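# Slide the tape roll onto the rod

## Task

Get the roll of tape threaded over the rod so that it stays there on its own, not merely held in place by the robot. At the finish, anything the robot is still touching must not drop by more than about a fingernail's width once let go, no motor of either hand may show moving in hand_stopped_by, and nothing may be knocked or placed off the table.

## Robot and tools

Robot: a humanoid upper body on a stand past the table's -x edge (x = 0.18 m), facing about +x. left_arm is on the +y side and carries a left hand; right_arm is on the -y side and carries a right hand. Each hand point can reach at most 0.62 m from its shoulder. The shoulders sit roughly 0.28 m above a pelvis that is 0.01 to 0.14 m over the table, 0.06 m toward +x and 0.10 m to either side. The body may be slightly turned or tilted.

Scene frame (used in results): origin on the table top under the pelvis, +x away from the robot, +z up, table top at z = 0. Positions are in metres, orientation as a quaternion in w,x,y,z order. Printed positions can be slightly off, more at full reach.

Hand point frame (used in commands): a point 0.05 m in front of the palm, where index pad and thumb tip meet in a pinch. +z runs along straight fingers, +y leaves the palm, +x crosses the palm toward the little finger on the right hand and toward the thumb on the left hand. Straight fingers extend 0.06 to 0.07 m past the point. A wrist bracket on the little-finger side projects 0.03 m beyond the point along +y and 0.11 m across the palm; it can collide.

Row layout (both tools): one flat list of 28 numbers in [-1, 1], always covering both arms. First left: dx, dy, dz, rx, ry, rz, then hand: little, ring, middle, index, thumb_bend, thumb_turn, force_limit, speed. Then the same 14 for right. dx..rz are an offset, not a pose: a target relative to the hand point's measured pose at the start of the action, in that hand point's own axes. 1.0 equals 0.6 m of travel or 180 degrees; rx, ry, rz form a single rotation vector. Finger values: +1 straight/open, -1 curled shut. thumb_turn +1 puts the thumb beside the palm, -1 in front of it opposite the fingers. A pinch is about index -0.22, thumb_bend -0.75, thumb_turn -0.57. force_limit maps -1..+1 to roughly 0..10 N at the fingertip (0..15 N for the two thumb motors) and only stops closing. speed maps -1..+1 from near zero to full (whole travel in 0.6 s). The eight hand numbers are always applied; to keep a hand unchanged, resend its last eight, or, if none were sent yet, its hand_measured six plus hand_force_limit and hand_speed.

execute_actions(actions): a list of actions; each action is up to 15 rows, one per 1/30 s step, and the last row is held for the remaining steps. Every row is measured from the action's start pose, not the previous row. An empty list just returns state and images. Per step the commanded pose is clipped to 70 mm and 16 degrees from the measured one, so large offsets need several actions; afterwards the arm goes no further than its last clipped pose.

move(target, speed, blocking): target is one 28-number row; the offsets are from the pose in the latest result that reports one. Each hand point follows a straight line toward it; both paths end together, lasting 0.5 to 10 s. speed is metres per second, 0.002 to 0.5 (default 0.25); rotation limited to twice that in rad/s. Paths ignore obstacles and the other arm, may lag, stray or overshoot speed near full extension. Faster contact hits harder; aiming further past a contact presses harder. blocking=false returns after 0.5 s while motion continues; then only wait or stop are accepted until the move ends. The result adds a move: line (done, off_target, moving, held, fault; limits=paced means the pose was clipped, limits=held means a check blocked steps and the arm may then jump faster) and each hand point's distance to its target.

wait(seconds): 0 to 10; lets time pass while commands are held; wait(0) checks a running move. stop(): brakes a running move, needing some room. zoom_image(camera, region): camera is cam_high (896x504), cam_left_wrist or cam_right_wrist (616x616); region [x0, y0, x1, y1] in pixels from the top-left, at most 504 by 504. show_instructions(): shows reference pages. finished_scene(scene): ends the scene given by number, irreversibly, and reports success.

Results: state lines per arm with pose, Hand target lines (where the controller now drives each hand point), joint positions and torques (offset, scaled and noisy; not a contact gauge), hand_measured, hand_stopped_by (moving, target, force, stalled, fault), hand_load_n (positive when pushed open), hand_force_limit, hand_speed. "pose unreachable" means a clearance check altered that arm's command. MOTOR HOT warns from 90 °C; at 120 °C the arm goes limp (OVER-TEMPERATURE FAULT). A TORQUE FAULT freezes that arm 10 s and drops the rest of the call; wrist pitch and yaw allow only 4.75 N m, other joints 23.7 N m, including held weight.

Gripping: turn the thumb in front of the palm before arriving; a whole-hand wrap fits objects 0.035 to 0.08 m across, lying across the palm on the wrist side of the point. A motor moves only when its target changes by 0.01 or more, then locks on arrival or at force_limit; if blocked it reads moving until its travel time expires, then stalled. For gentle closing use speed -0.9 or lower. Loosen by sending a more open target. A lost grip shows as loads near 0.

Avoid: arms striking or pressing each other (any part), fast impacts, hard pushes, dropping or sliding the tape, anything leaving the table. Before finishing, release the tape so it rests on the rod by itself, keep contact light, and make sure no hand motor still reads moving. Loose objects may occasionally get a small external nudge.

Each tool is called after "Request:" by a JSON object that holds its "op" and its "data", one argument or row to a line.

Reference images:

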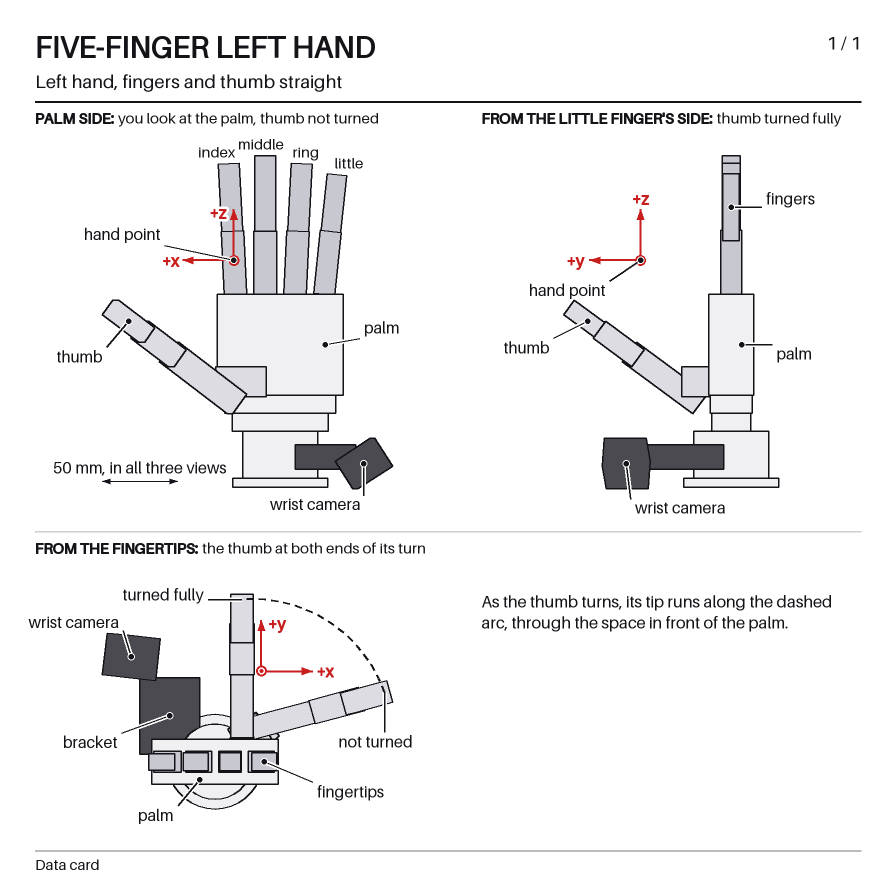

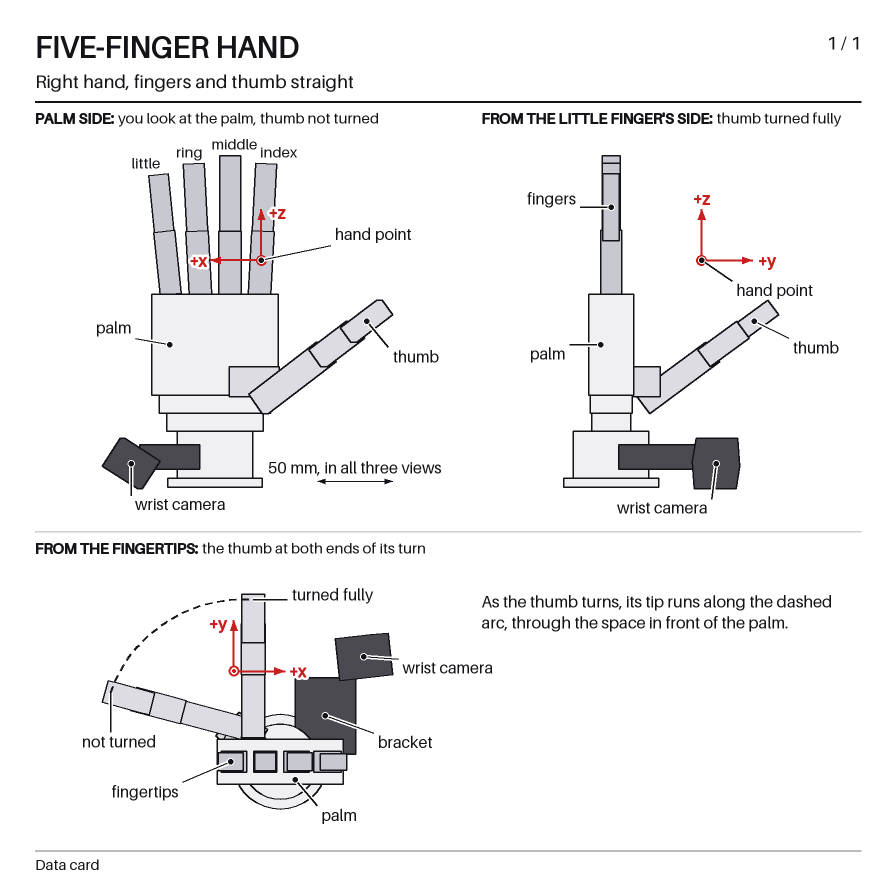

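## Session

Request:
{"op": "execute_actions", "data": {
  "actions": []
}}

Scene clock: 0.00 s.
left_arm: end_effector_position=(+0.1478, +0.0367, +0.4214) hand_measured=(+1.000, +1.000, +1.000, +1.000, +1.000, +1.000) hand_load_n=(+0.0, +0.0, +0.0, +0.0, +0.0, +0.0) hand_stopped_by=(target, target, target, target, target, target) hand_force_limit=0.00 hand_speed=-0.80 end_effector_quat_wxyz=(+0.186, +0.020, -0.271, +0.944) | right_arm: end_effector_position=(+0.2018, -0.2070, +0.4089) hand_measured=(+1.000, +1.000, +1.000, +1.000, +1.000, +1.000) hand_load_n=(+0.0, +0.0, +0.0, +0.0, +0.0, +0.0) hand_stopped_by=(target, target, target, target, target, target) hand_force_limit=0.00 hand_speed=-0.80 end_effector_quat_wxyz=(+0.967, -0.067, +0.246, -0.004)
Joint positions: left_arm=[-0.06   0.547  0.148 -0.576 -0.526 -1.068 -0.414] | right_arm=[-0.016 -0.575 -0.188 -0.381  0.684 -0.882  0.287]
Joint velocities: left_arm=[-0.006  0.     0.011 -0.002 -0.009  0.     0.   ] | right_arm=[-0.008  0.008 -0.003 -0.006  0.009  0.     0.   ]
Joint torques (N m, as the arm reports them, + toward a larger angle): no reading
Hand target (left_arm): +0.148, +0.037, +0.421; +0.186, +0.020, -0.271, +0.944
Hand target (right_arm): +0.202, -0.207, +0.409; +0.967, -0.067, +0.246, -0.004

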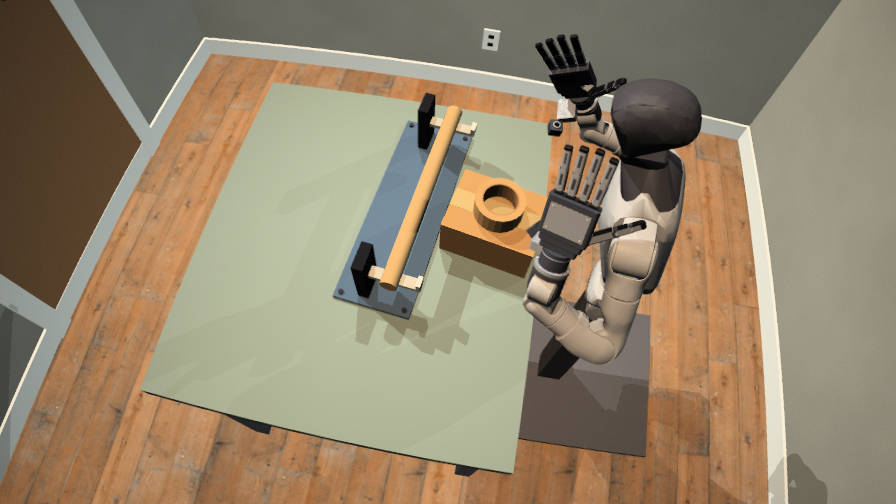

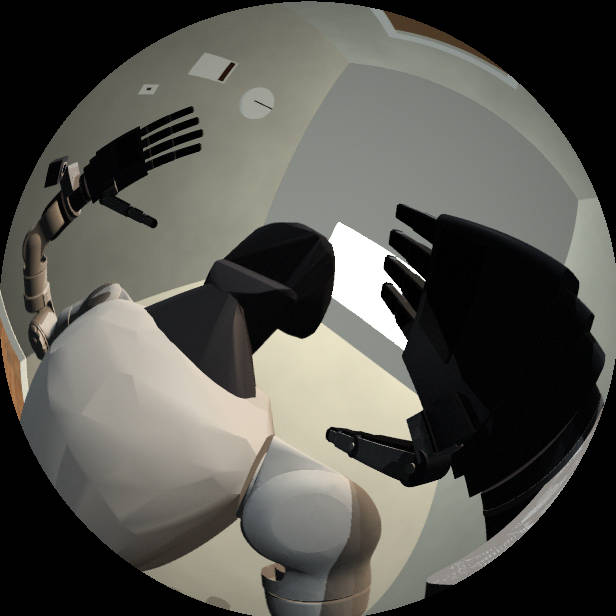

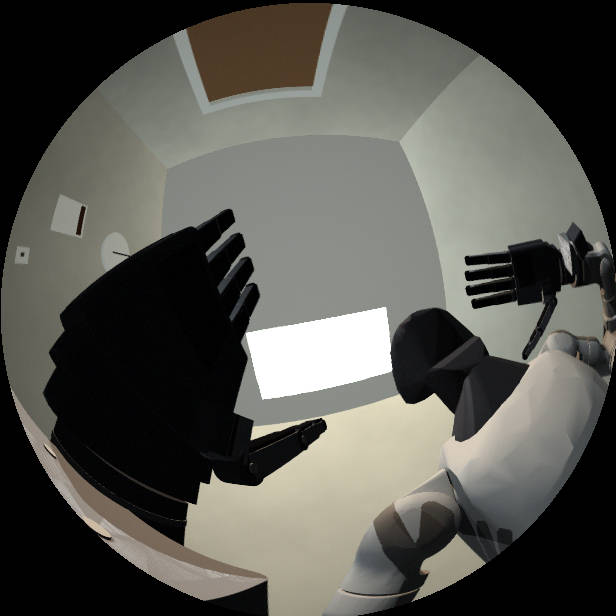

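Request:
{"op": "zoom_image", "data": {
  "camera": "cam_high",
  "region": [300, 70, 620, 340]
}}

Region (300, 70, 620, 340) of cam_high's 896x504 image, scaled by 1.575, with more detail than that image has; it fills the top 425 rows of this view, and the rest is white.

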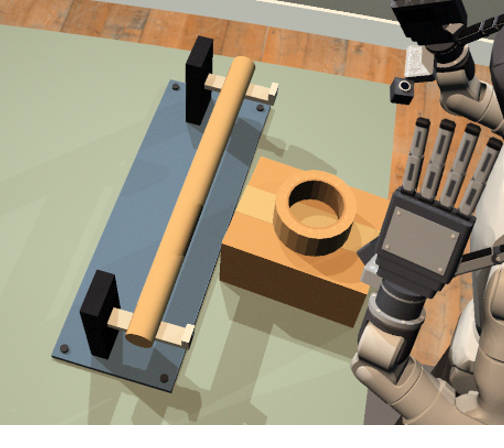

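Request:
{"op": "move", "data": {
  "target": [-0.451,-0.095,-0.258,-0.382,-0.622,0.085,0.8,0.8,0.8,0.8,1,-1,0.5,0.5, 0.198,0.061,-0.15,-0.491,0.082,-0.247,1,1,0.25,0.25,0.2,-0.75,0.5,0.5],
  "speed": 0.4
}}

Scene clock: 109.87 s.
left_arm: end_effector_position=(+0.4272, +0.0717, +0.2824) hand_measured=(+0.800, +0.800, +0.800, +0.800, +1.000, -1.000) hand_load_n=(+0.0, +0.0, +0.0, +0.0, +0.0, +0.0) hand_stopped_by=(target, target, target, target, target, target) hand_force_limit=0.50 hand_speed=0.50 end_effector_quat_wxyz=(-0.219, +0.629, -0.700, +0.258) | right_arm: end_effector_position=(+0.2620, -0.1805, +0.2738) hand_measured=(+1.000, +1.000, +0.250, +0.250, +0.200, -0.750) hand_load_n=(+0.0, +0.0, +0.0, +0.0, +0.0, +0.0) hand_stopped_by=(target, target, target, target, target, target) hand_force_limit=0.50 hand_speed=0.50 end_effector_quat_wxyz=(-0.551, +0.778, -0.245, +0.176)
Joint positions: left_arm=[-1.596  1.202 -0.768 -0.008  0.277  0.754 -1.455] | right_arm=[-0.614 -1.413 -0.06  -0.004  0.348 -0.886  1.009]
Joint velocities: left_arm=[ 0.    -0.011  0.005  0.011  0.011 -0.005 -0.014] | right_arm=[-0.006  0.     0.    -0.002  0.026  0.     0.   ]
Joint torques (N m, as the arm reports them, + toward a larger angle): left_arm=[-4.82  2.65  4.54 -0.12  0.89 -0.03  0.45] | right_arm=[-5.01 -6.43 -2.08 -0.19 -0.03  0.1  -0.68]
Hand target (left_arm): +0.428, +0.072, +0.283; +0.220, -0.628, +0.700, -0.259
Hand target (right_arm): +0.262, -0.181, +0.273; -0.548, +0.780, -0.246, +0.177
Off the commanded pose (left_arm): 0.004 m, 1 deg.
Off the commanded pose (right_arm): 0.008 m, 1 deg.
joint sent to its limit (left arm) — the command would take joint 1 (shoulder pitch) past its lower limit, so that joint was sent only as far as its limit.
move: off_target (left_arm, right_arm); limits=paced

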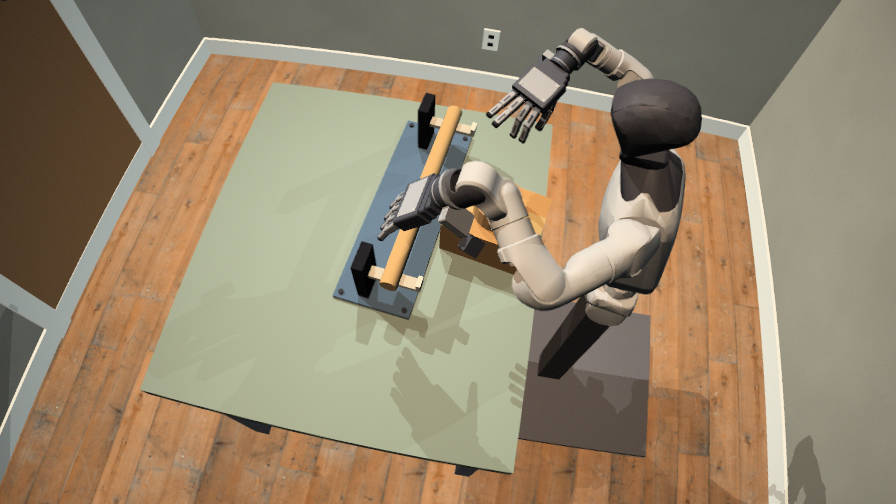

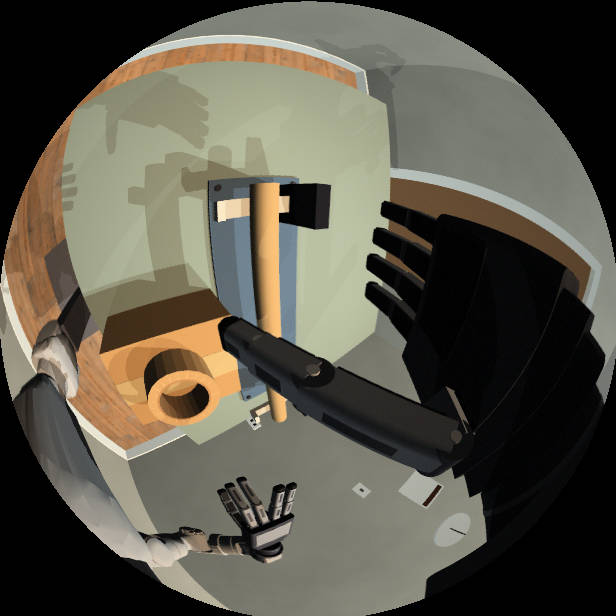

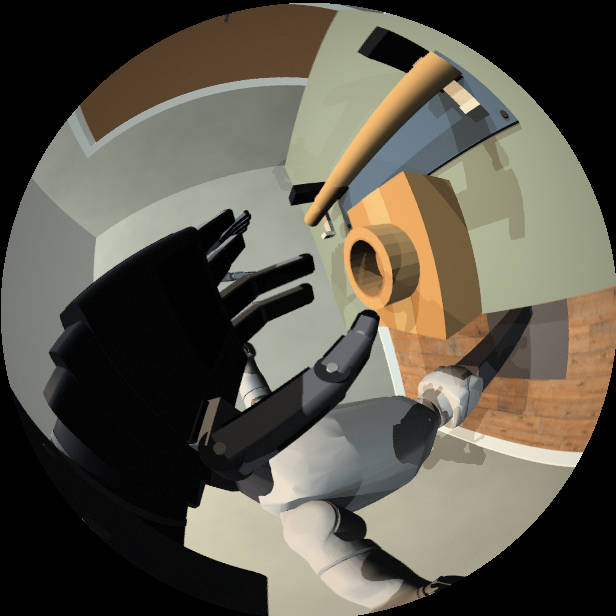

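Request:
{"op": "move", "data": {
  "target": [0.032,0.097,0.136,0,0,0,0.8,0.8,0.8,0.8,1,-1,0.5,0.5, 0,0,0,0,0,0,1,1,0.25,0.25,0.2,-0.75,0.5,0.5],
  "speed": 0.2
}}

Scene clock: 127.87 s.
left_arm: end_effector_position=(+0.4307, +0.0488, +0.1814) hand_measured=(+0.800, +0.800, +0.800, +0.800, +1.000, -1.000) hand_load_n=(+0.0, +0.0, +0.0, +0.0, +0.0, +0.0) hand_stopped_by=(target, target, target, target, target, target) hand_force_limit=0.50 hand_speed=0.50 end_effector_quat_wxyz=(-0.216, +0.627, -0.703, +0.256) | right_arm: end_effector_position=(+0.2620, -0.1805, +0.2738) hand_measured=(+1.000, +1.000, +0.250, +0.250, +0.200, -0.750) hand_load_n=(+0.0, +0.0, +0.0, +0.0, +0.0, +0.0) hand_stopped_by=(target, target, target, target, target, target) hand_force_limit=0.50 hand_speed=0.50 end_effector_quat_wxyz=(-0.551, +0.778, -0.245, +0.176)
Joint positions: left_arm=[-1.289  1.057 -0.811 -0.156  0.305  0.924 -1.143] | right_arm=[-0.614 -1.413 -0.06  -0.004  0.348 -0.886  1.009]
Joint velocities: left_arm=[-0.005  0.005  0.     0.014 -0.006  0.     0.001] | right_arm=[0.005 0.    0.008 0.    0.    0.    0.   ]
Joint torques (N m, as the arm reports them, + toward a larger angle): left_arm=[-5.14  4.59  4.77 -0.71  1.18  0.17  0.59] | right_arm=[-5.24 -6.27 -2.35 -0.42  0.3  -0.01 -0.77]
Hand target (left_arm): +0.433, +0.050, +0.183; +0.220, -0.628, +0.701, -0.258
Hand target (right_arm): +0.262, -0.181, +0.274; -0.551, +0.778, -0.245, +0.176
Off the commanded pose (left_arm): 0.002 m, 1 deg.
Off the commanded pose (right_arm): 0.000 m, 0 deg.
move: done

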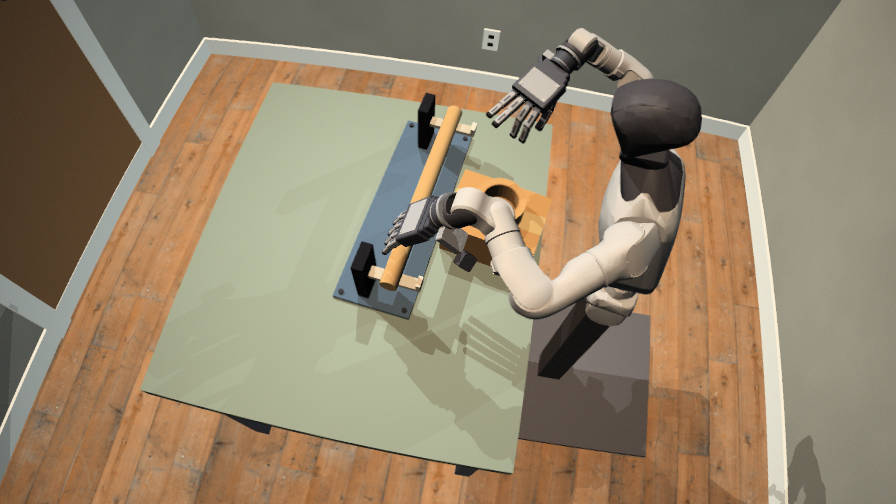

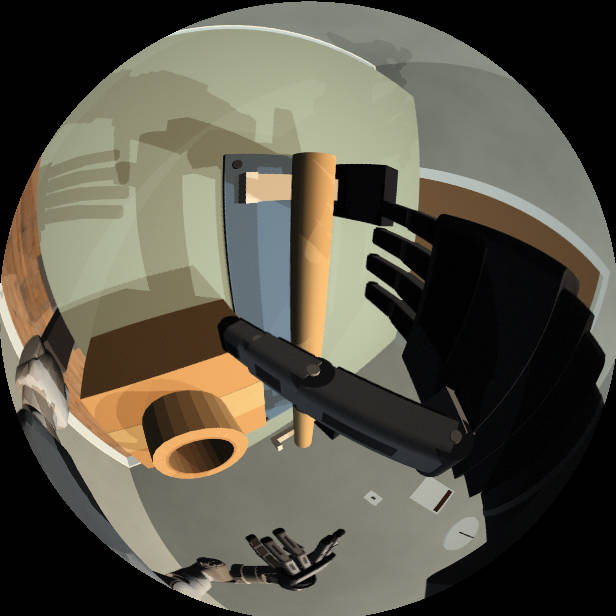

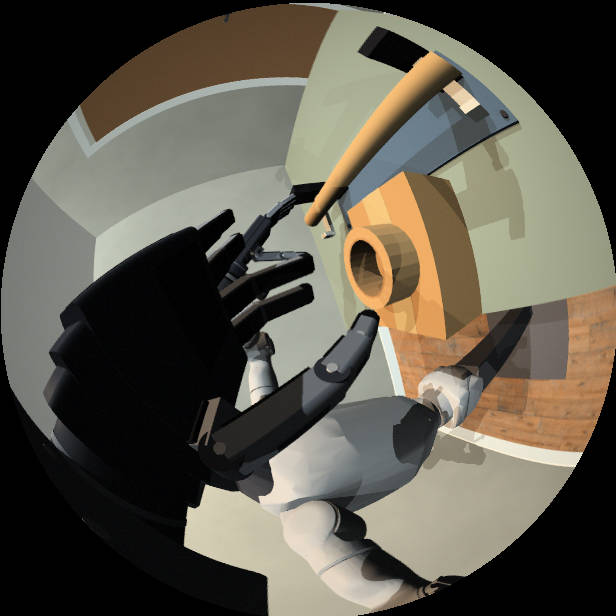

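Request:
{"op": "move", "data": {
  "target": [0,0.025,0.08,0,0,0,0.8,0.8,0.8,0.8,1,-1,0.5,0.5, 0,0,0,0,0,0,1,1,0.25,0.25,0.2,-0.75,0.5,0.5],
  "speed": 0.12
}}

Scene clock: 134.60 s.
left_arm: end_effector_position=(+0.4483, +0.0457, +0.1341) hand_measured=(+0.800, +0.800, +0.800, +0.800, +1.000, -1.000) hand_load_n=(+0.0, +0.0, +0.0, +0.0, +0.0, +0.0) hand_stopped_by=(target, target, target, target, target, target) hand_force_limit=0.50 hand_speed=0.50 end_effector_quat_wxyz=(-0.215, +0.628, -0.704, +0.254) | right_arm: end_effector_position=(+0.2620, -0.1805, +0.2738) hand_measured=(+1.000, +1.000, +0.250, +0.250, +0.200, -0.750) hand_load_n=(+0.0, +0.0, +0.0, +0.0, +0.0, +0.0) hand_stopped_by=(target, target, target, target, target, target) hand_force_limit=0.50 hand_speed=0.50 end_effector_quat_wxyz=(-0.551, +0.778, -0.245, +0.176)
Joint positions: left_arm=[-1.207  0.934 -0.84   0.032  0.306  0.814 -0.975] | right_arm=[-0.614 -1.413 -0.06  -0.004  0.348 -0.886  1.009]
Joint velocities: left_arm=[ 0.002 -0.003 -0.003  0.002  0.005 -0.002  0.002] | right_arm=[ 0.006  0.006 -0.002  0.    -0.005  0.     0.   ]
Joint torques (N m, as the arm reports them, + toward a larger angle): left_arm=[-5.51  4.02  4.24 -0.91  1.14  0.02  0.6 ] | right_arm=[-5.22 -6.35 -1.94 -0.3  -0.06  0.05 -0.72]
Hand target (left_arm): +0.450, +0.046, +0.135; +0.217, -0.626, +0.704, -0.256
Hand target (right_arm): +0.262, -0.181, +0.274; -0.551, +0.778, -0.245, +0.176
Off the commanded pose (left_arm): 0.001 m, 0 deg.
Off the commanded pose (right_arm): 0.000 m, 0 deg.
move: done

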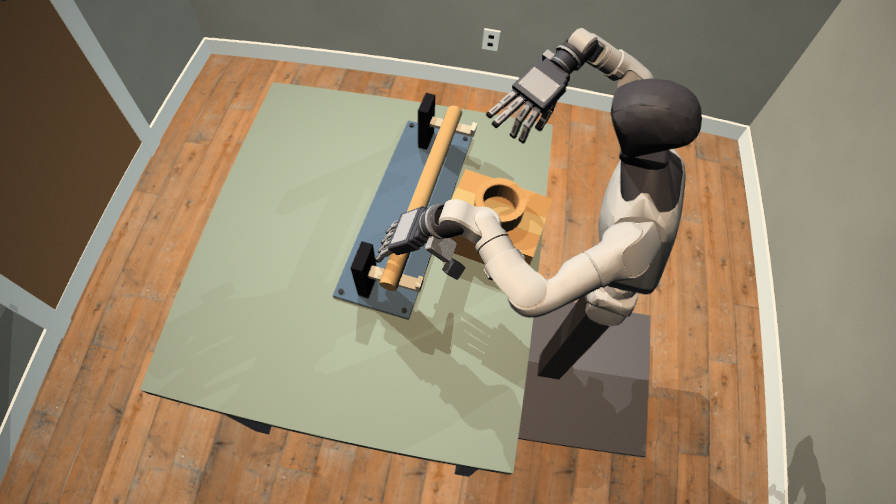

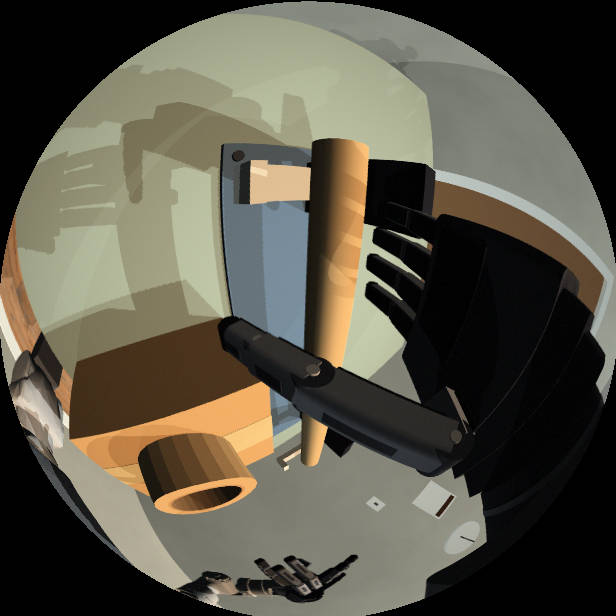

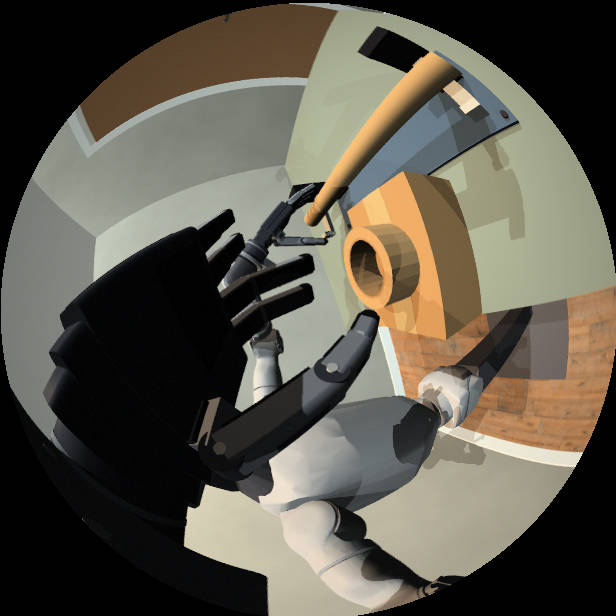

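Request:
{"op": "move", "data": {
  "target": [0.01,0.022,0.058,0,0,0,0.7,0.7,0.7,0.7,0.8,-1,0.5,0.5, 0,0,0,0,0,0,1,1,0.25,0.25,0.2,-0.75,0.5,0.5],
  "speed": 0.08
}}

Request:
{"op": "zoom_image", "data": {
  "camera": "cam_right_wrist",
  "region": [250, 150, 380, 280]
}}

Scene clock: 152.90 s.
left_arm: end_effector_position=(+0.4582, +0.0373, +0.0989) hand_measured=(+0.700, +0.700, +0.700, +0.700, +0.800, -1.000) hand_load_n=(+0.0, +0.0, +0.0, +0.0, +0.0, +0.0) hand_stopped_by=(target, target, target, target, target, target) hand_force_limit=0.50 hand_speed=0.50 end_effector_quat_wxyz=(-0.213, +0.629, -0.704, +0.253) | right_arm: end_effector_position=(+0.2620, -0.1805, +0.2738) hand_measured=(+1.000, +1.000, +0.250, +0.250, +0.200, -0.750) hand_load_n=(+0.0, +0.0, +0.0, +0.0, +0.0, +0.0) hand_stopped_by=(target, target, target, target, target, target) hand_force_limit=0.50 hand_speed=0.50 end_effector_quat_wxyz=(-0.551, +0.778, -0.245, +0.176)
Joint positions: left_arm=[-1.179  0.817 -0.873  0.204  0.308  0.738 -0.856] | right_arm=[-0.614 -1.413 -0.06  -0.004  0.348 -0.886  1.009]
Joint velocities: left_arm=[-0.009 -0.002  0.005  0.005  0.006 -0.002  0.001] | right_arm=[ 0.015 -0.009  0.     0.     0.003  0.     0.   ]
Joint torques (N m, as the arm reports them, + toward a larger angle): left_arm=[-5.82  4.18  4.24 -1.03  1.1   0.03  0.55] | right_arm=[-5.76 -6.18 -2.24 -0.17  0.11  0.07 -0.69]
Hand target (left_arm): +0.459, +0.038, +0.099; +0.215, -0.627, +0.704, -0.254
Hand target (right_arm): +0.262, -0.181, +0.274; -0.551, +0.778, -0.245, +0.176
Off the commanded pose (left_arm): 0.001 m, 0 deg.
Off the commanded pose (right_arm): 0.000 m, 0 deg.
move: done

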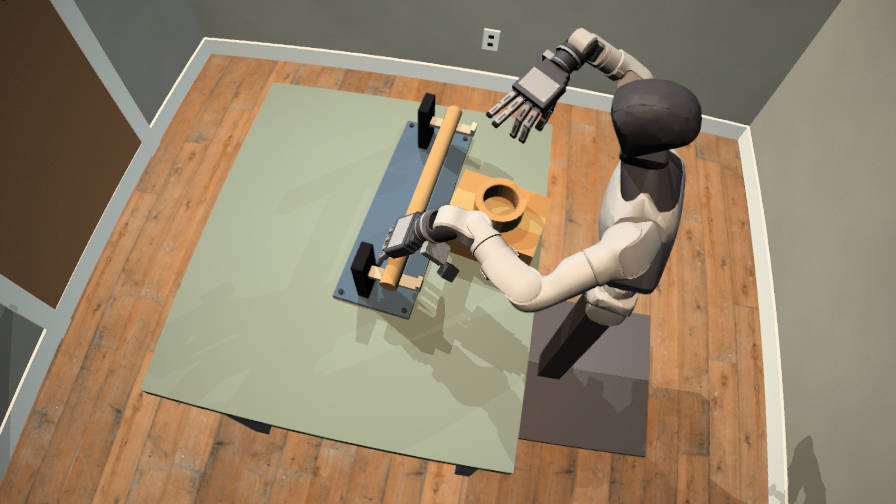

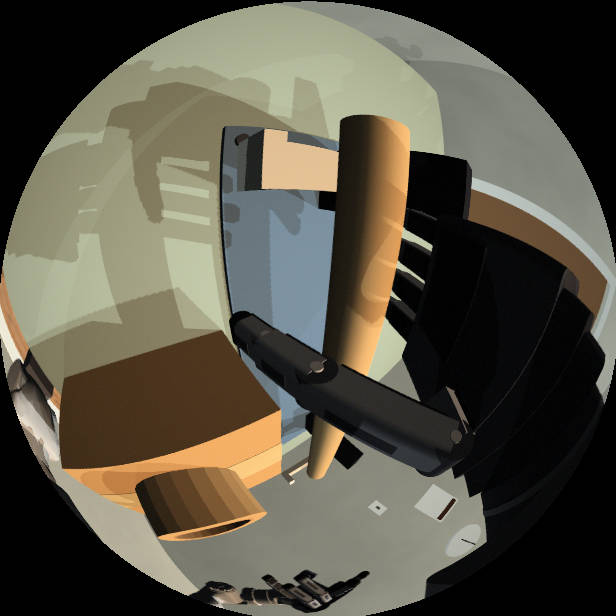

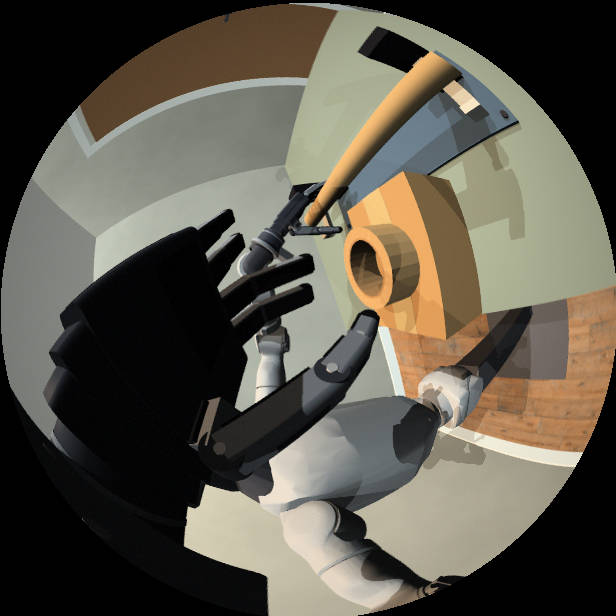

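Region (250, 150, 380, 280) of cam_right_wrist's 616x616 image, scaled by 3.877, with more detail than that image has.

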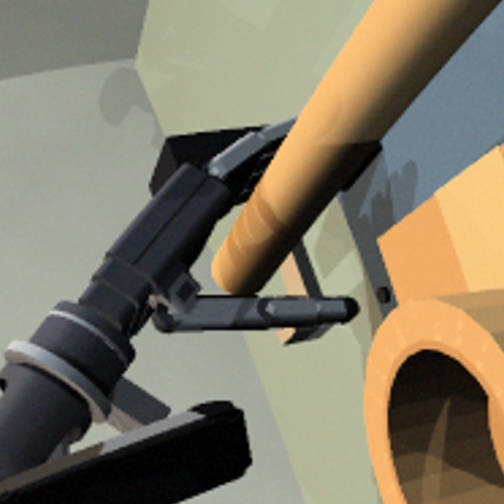

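Request:
{"op": "move", "data": {
  "target": [0,0.012,0.02,0,0,0,0.7,0.7,0.7,0.7,0.8,-1,0.5,0.5, -0.035,0.04,0.07,0,0,0,1,1,0.25,0.25,0.2,-0.75,0.5,0.5],
  "speed": 0.15
}}

Request:
{"op": "move", "data": {
  "target": [0,0,0,0,0,0,-0.9,-0.9,-0.9,-0.9,-0.3,-1,0.8,-0.3, -0.035,0.04,0.075,0,0,0,1,1,0.25,0.25,0.2,-0.75,0.5,0.5],
  "speed": 0.1
}}

Scene clock: 162.57 s.
left_arm: end_effector_position=(+0.4601, +0.0367, +0.0860) hand_measured=(+0.700, +0.700, +0.700, +0.700, +0.800, -1.000) hand_load_n=(+0.0, +0.0, +0.0, +0.0, +0.0, +0.0) hand_stopped_by=(target, target, target, target, target, target) hand_force_limit=0.50 hand_speed=0.50 end_effector_quat_wxyz=(-0.213, +0.629, -0.703, +0.253) | right_arm: end_effector_position=(+0.2629, -0.1443, +0.2360) hand_measured=(+1.000, +1.000, +0.250, +0.250, +0.200, -0.750) hand_load_n=(+0.0, +0.0, +0.0, +0.0, +0.0, +0.0) hand_stopped_by=(target, target, target, target, target, target) hand_force_limit=0.50 hand_speed=0.50 end_effector_quat_wxyz=(-0.551, +0.778, -0.246, +0.175)
Joint positions: left_arm=[-1.16   0.784 -0.876  0.259  0.308  0.707 -0.813] | right_arm=[-0.493 -1.289 -0.07  -0.259  0.094 -0.717  0.841]
Joint velocities: left_arm=[-0.005 -0.002 -0.003 -0.006  0.018  0.     0.   ] | right_arm=[ 0.002  0.006  0.     0.    -0.008  0.002 -0.003]
Joint torques (N m, as the arm reports them, + toward a larger angle): left_arm=[-5.33  3.9   3.89 -1.1   1.23 -0.03  0.53] | right_arm=[-5.08 -5.6  -2.11 -0.33 -0.22  0.15 -0.76]
Hand target (left_arm): +0.460, +0.037, +0.085; +0.213, -0.628, +0.704, -0.253
Hand target (right_arm): +0.263, -0.144, +0.236; -0.551, +0.778, -0.247, +0.177
Off the commanded pose (left_arm): 0.001 m, 0 deg.
Off the commanded pose (right_arm): 0.002 m, 0 deg.
move: done

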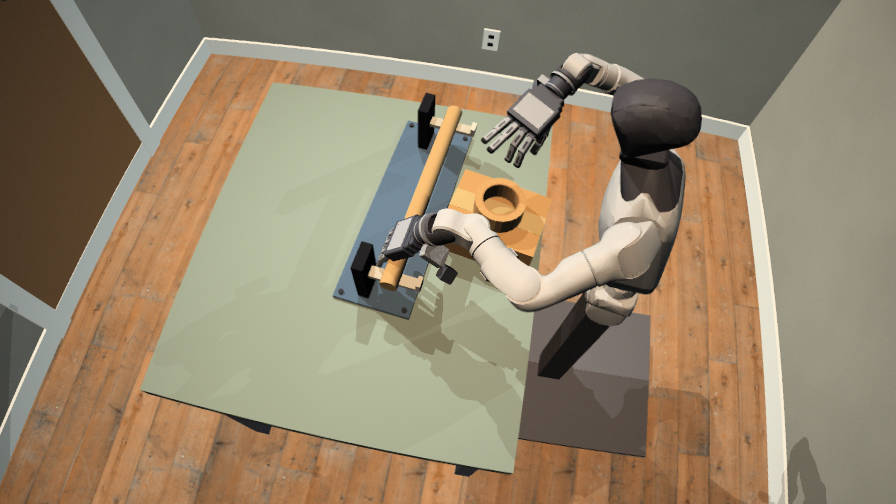

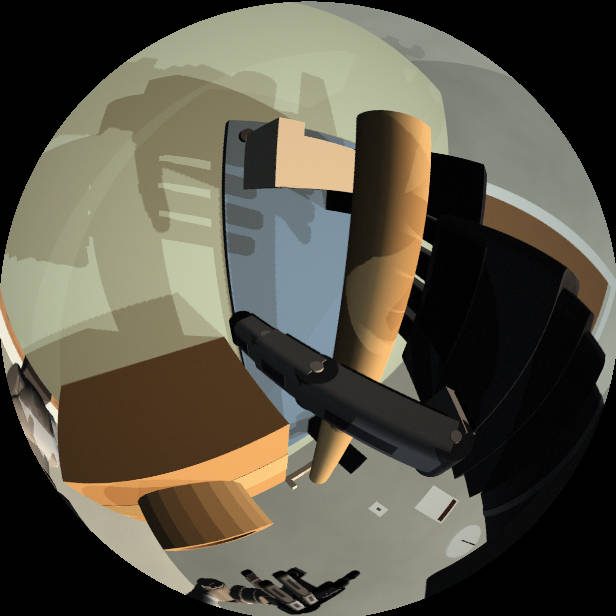

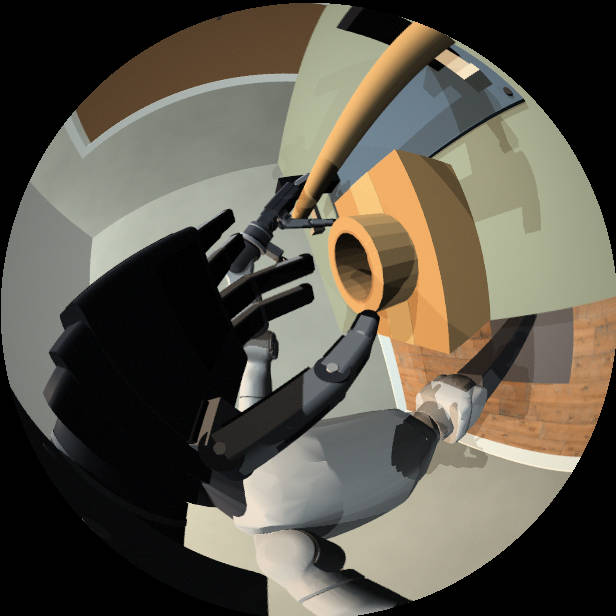

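Scene clock: 164.23 s.
left_arm: end_effector_position=(+0.4606, +0.0344, +0.0878) hand_measured=(-0.900, -0.864, -0.600, -0.732, -0.034, -1.000) hand_load_n=(+0.0, +11.5, +11.0, +0.0, +14.5, +3.0) hand_stopped_by=(target, force, force, force, force, target) hand_force_limit=0.80 hand_speed=-0.30 end_effector_quat_wxyz=(-0.211, +0.629, -0.703, +0.257) | right_arm: end_effector_position=(+0.2650, -0.1057, +0.1969) hand_measured=(+1.000, +1.000, +0.250, +0.250, +0.200, -0.750) hand_load_n=(+0.0, +0.0, +0.0, +0.0, +0.0, +0.0) hand_stopped_by=(target, target, target, target, target, target) hand_force_limit=0.50 hand_speed=0.50 end_effector_quat_wxyz=(-0.550, +0.779, -0.247, +0.174)
Joint positions: left_arm=[-1.164  0.782 -0.873  0.258  0.304  0.706 -0.813] | right_arm=[-0.472 -1.121  0.059 -0.44  -0.165 -0.548  0.755]
Joint velocities: left_arm=[-0.012  0.    -0.023  0.    -0.009  0.     0.   ] | right_arm=[-0.009 -0.002  0.003  0.006 -0.008  0.     0.   ]
Joint torques (N m, as the arm reports them, + toward a larger angle): left_arm=[-6.16  4.74  4.48 -1.53  1.    0.12  0.64] | right_arm=[-5.29 -4.56 -1.65 -0.91 -0.01  0.08 -0.86]
Hand target (left_arm): +0.460, +0.037, +0.086; +0.213, -0.629, +0.703, -0.253
Hand target (right_arm): +0.265, -0.105, +0.197; -0.550, +0.779, -0.246, +0.175
Off the commanded pose (left_arm): 0.003 m, 0 deg.
Off the commanded pose (right_arm): 0.002 m, 0 deg.
move: done

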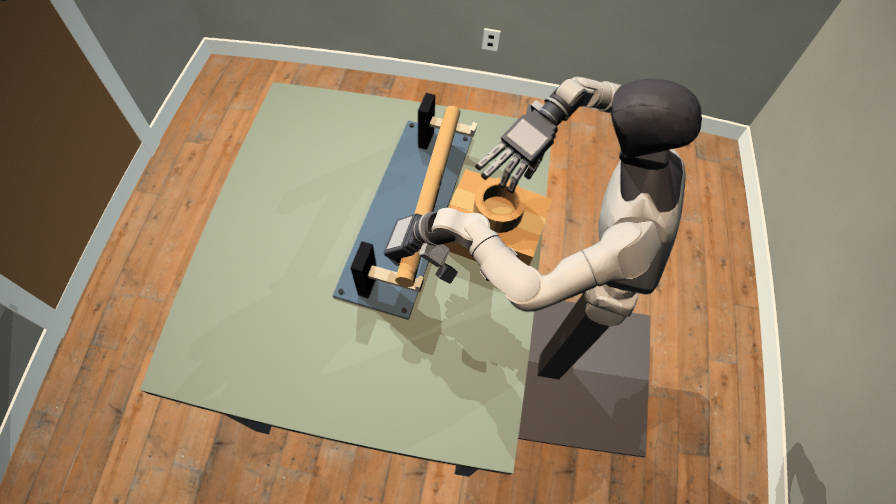

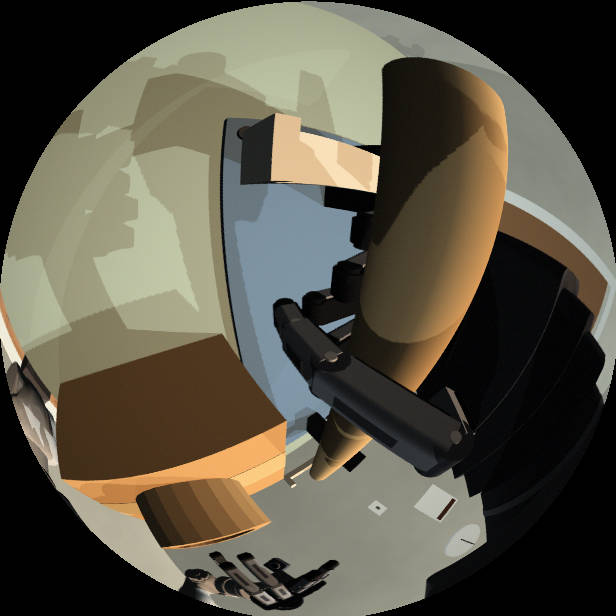

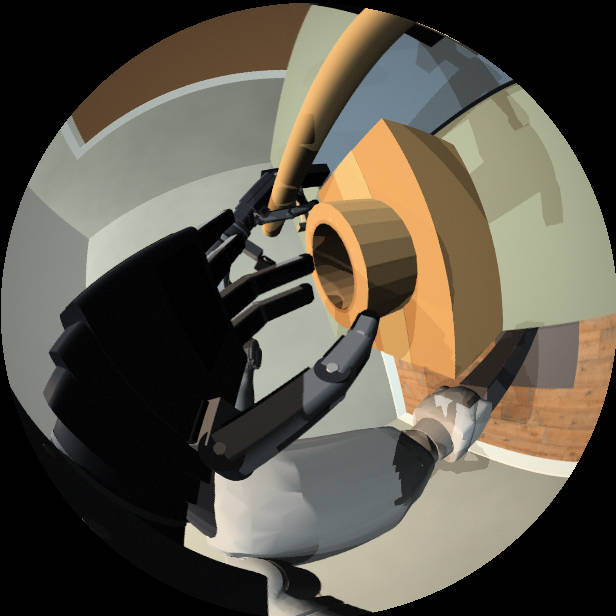

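Request:
{"op": "move", "data": {
  "target": [0,0,0,0,0,0,-0.9,-0.9,-0.9,-0.9,0.6,-1,0.8,0.3, 0.008,0.025,0.009,0,0,0,1,1,0.25,0.25,0.2,-0.75,0.5,0.5],
  "speed": 0.06
}}

Request:
{"op": "move", "data": {
  "target": [0,0,0,0,0,0,-0.9,-0.9,-1,-1,0.6,-1,1,-0.3, 0,0.022,0.008,0,0,0,1,1,0.25,0.25,0.2,-0.75,0.5,0.5],
  "speed": 0.05
}}

Request:
{"op": "zoom_image", "data": {
  "camera": "cam_high",
  "region": [450, 130, 570, 240]
}}

Scene clock: 182.33 s.
left_arm: end_effector_position=(+0.4605, +0.0342, +0.0878) hand_measured=(-0.900, -0.864, -0.602, -0.732, +0.600, -1.000) hand_load_n=(+0.0, +3.5, +0.0, +0.0, +0.0, +0.0) hand_stopped_by=(target, force, force, force, target, target) hand_force_limit=0.80 hand_speed=0.30 end_effector_quat_wxyz=(-0.211, +0.629, -0.703, +0.257) | right_arm: end_effector_position=(+0.2693, -0.1088, +0.1823) hand_measured=(+1.000, +1.000, +0.250, +0.250, +0.200, -0.750) hand_load_n=(+0.0, +0.0, +0.0, +0.0, +0.0, +0.0) hand_stopped_by=(target, target, target, target, target, target) hand_force_limit=0.50 hand_speed=0.50 end_effector_quat_wxyz=(-0.550, +0.779, -0.246, +0.175)
Joint positions: left_arm=[-1.164  0.782 -0.873  0.258  0.304  0.706 -0.813] | right_arm=[-0.456 -1.083  0.08  -0.376 -0.235 -0.615  0.718]
Joint velocities: left_arm=[-0.008 -0.003 -0.008  0.014  0.009  0.     0.   ] | right_arm=[ 0.002 -0.005  0.     0.003  0.005  0.     0.   ]
Joint torques (N m, as the arm reports them, + toward a larger angle): left_arm=[-6.14  4.26  4.91 -1.46  0.76  0.1   0.65] | right_arm=[-5.03 -4.91 -1.99 -0.83 -0.17 -0.02 -0.78]
Hand target (left_arm): +0.461, +0.034, +0.088; +0.211, -0.629, +0.703, -0.257
Hand target (right_arm): +0.269, -0.109, +0.181; -0.550, +0.779, -0.247, +0.175
Off the commanded pose (left_arm): 0.000 m, 0 deg.
Off the commanded pose (right_arm): 0.001 m, 0 deg.
move: done

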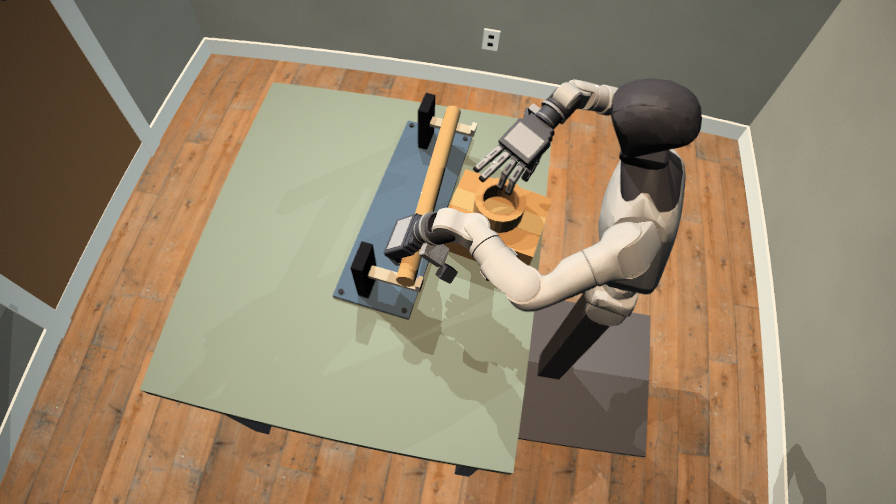

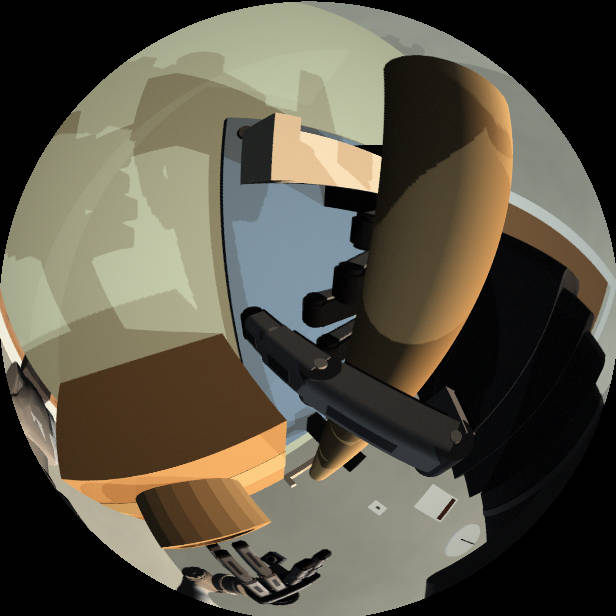

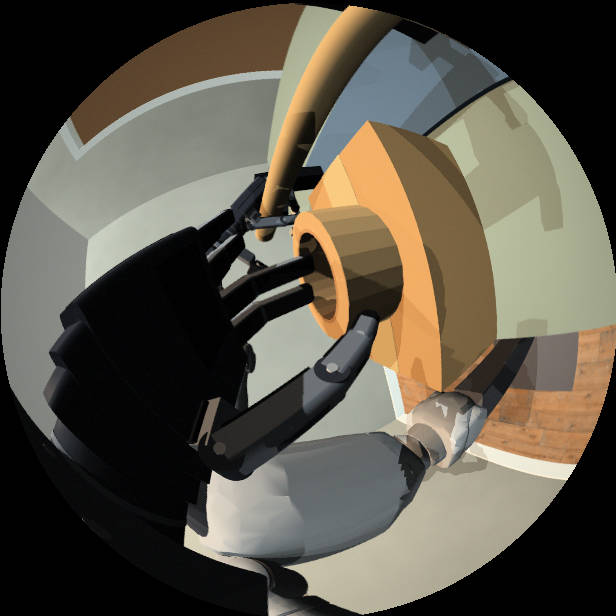

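Scene clock: 183.07 s.
left_arm: end_effector_position=(+0.4605, +0.0341, +0.0878) hand_measured=(-0.900, -0.866, -0.882, -0.846, +0.600, -1.000) hand_load_n=(+0.0, +0.0, +11.0, +11.0, +1.5, +0.5) hand_stopped_by=(target, force, force, force, target, target) hand_force_limit=1.00 hand_speed=-0.30 end_effector_quat_wxyz=(-0.210, +0.629, -0.703, +0.257) | right_arm: end_effector_position=(+0.2697, -0.1093, +0.1695) hand_measured=(+1.000, +1.000, +0.250, +0.250, +0.200, -0.750) hand_load_n=(+0.0, +0.0, +0.0, +0.0, +0.0, +0.0) hand_stopped_by=(target, target, target, target, target, target) hand_force_limit=0.50 hand_speed=0.50 end_effector_quat_wxyz=(-0.550, +0.778, -0.246, +0.176)
Joint positions: left_arm=[-1.163  0.782 -0.873  0.258  0.304  0.706 -0.813] | right_arm=[-0.428 -1.051  0.09  -0.347 -0.299 -0.656  0.682]
Joint velocities: left_arm=[-0.014  0.     0.    -0.015  0.021  0.     0.   ] | right_arm=[-0.006  0.002 -0.003  0.003 -0.005  0.    -0.001]
Joint torques (N m, as the arm reports them, + toward a larger angle): left_arm=[-6.43  4.19  5.22 -1.47  0.75  0.07  0.65] | right_arm=[-4.85 -4.41 -1.88 -1.24 -0.18 -0.02 -0.81]
Hand target (left_arm): +0.461, +0.034, +0.088; +0.211, -0.629, +0.703, -0.257
Hand target (right_arm): +0.270, -0.109, +0.168; -0.550, +0.778, -0.246, +0.176
Off the commanded pose (left_arm): 0.000 m, 0 deg.
Off the commanded pose (right_arm): 0.001 m, 0 deg.
move: done

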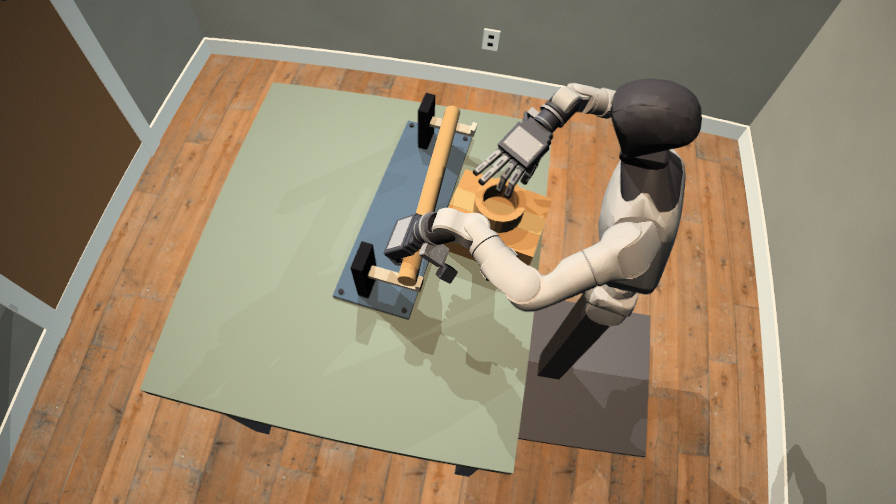

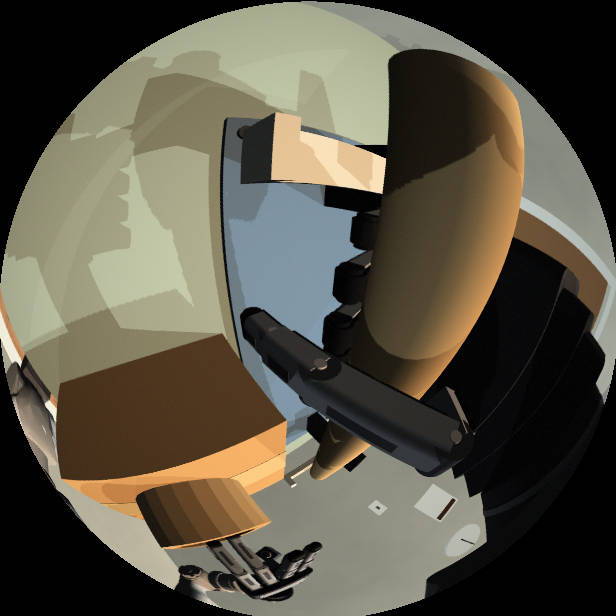

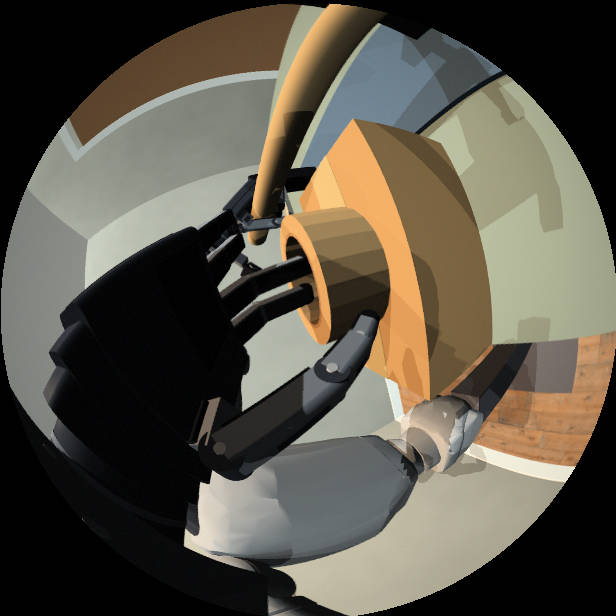

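Region (450, 130, 570, 240) of cam_high's 896x504 image, scaled by 4.200, with more detail than that image has; it fills the top 462 rows of this view, and the rest is white.

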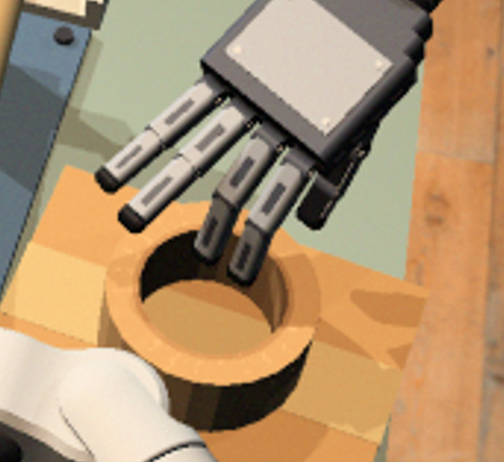

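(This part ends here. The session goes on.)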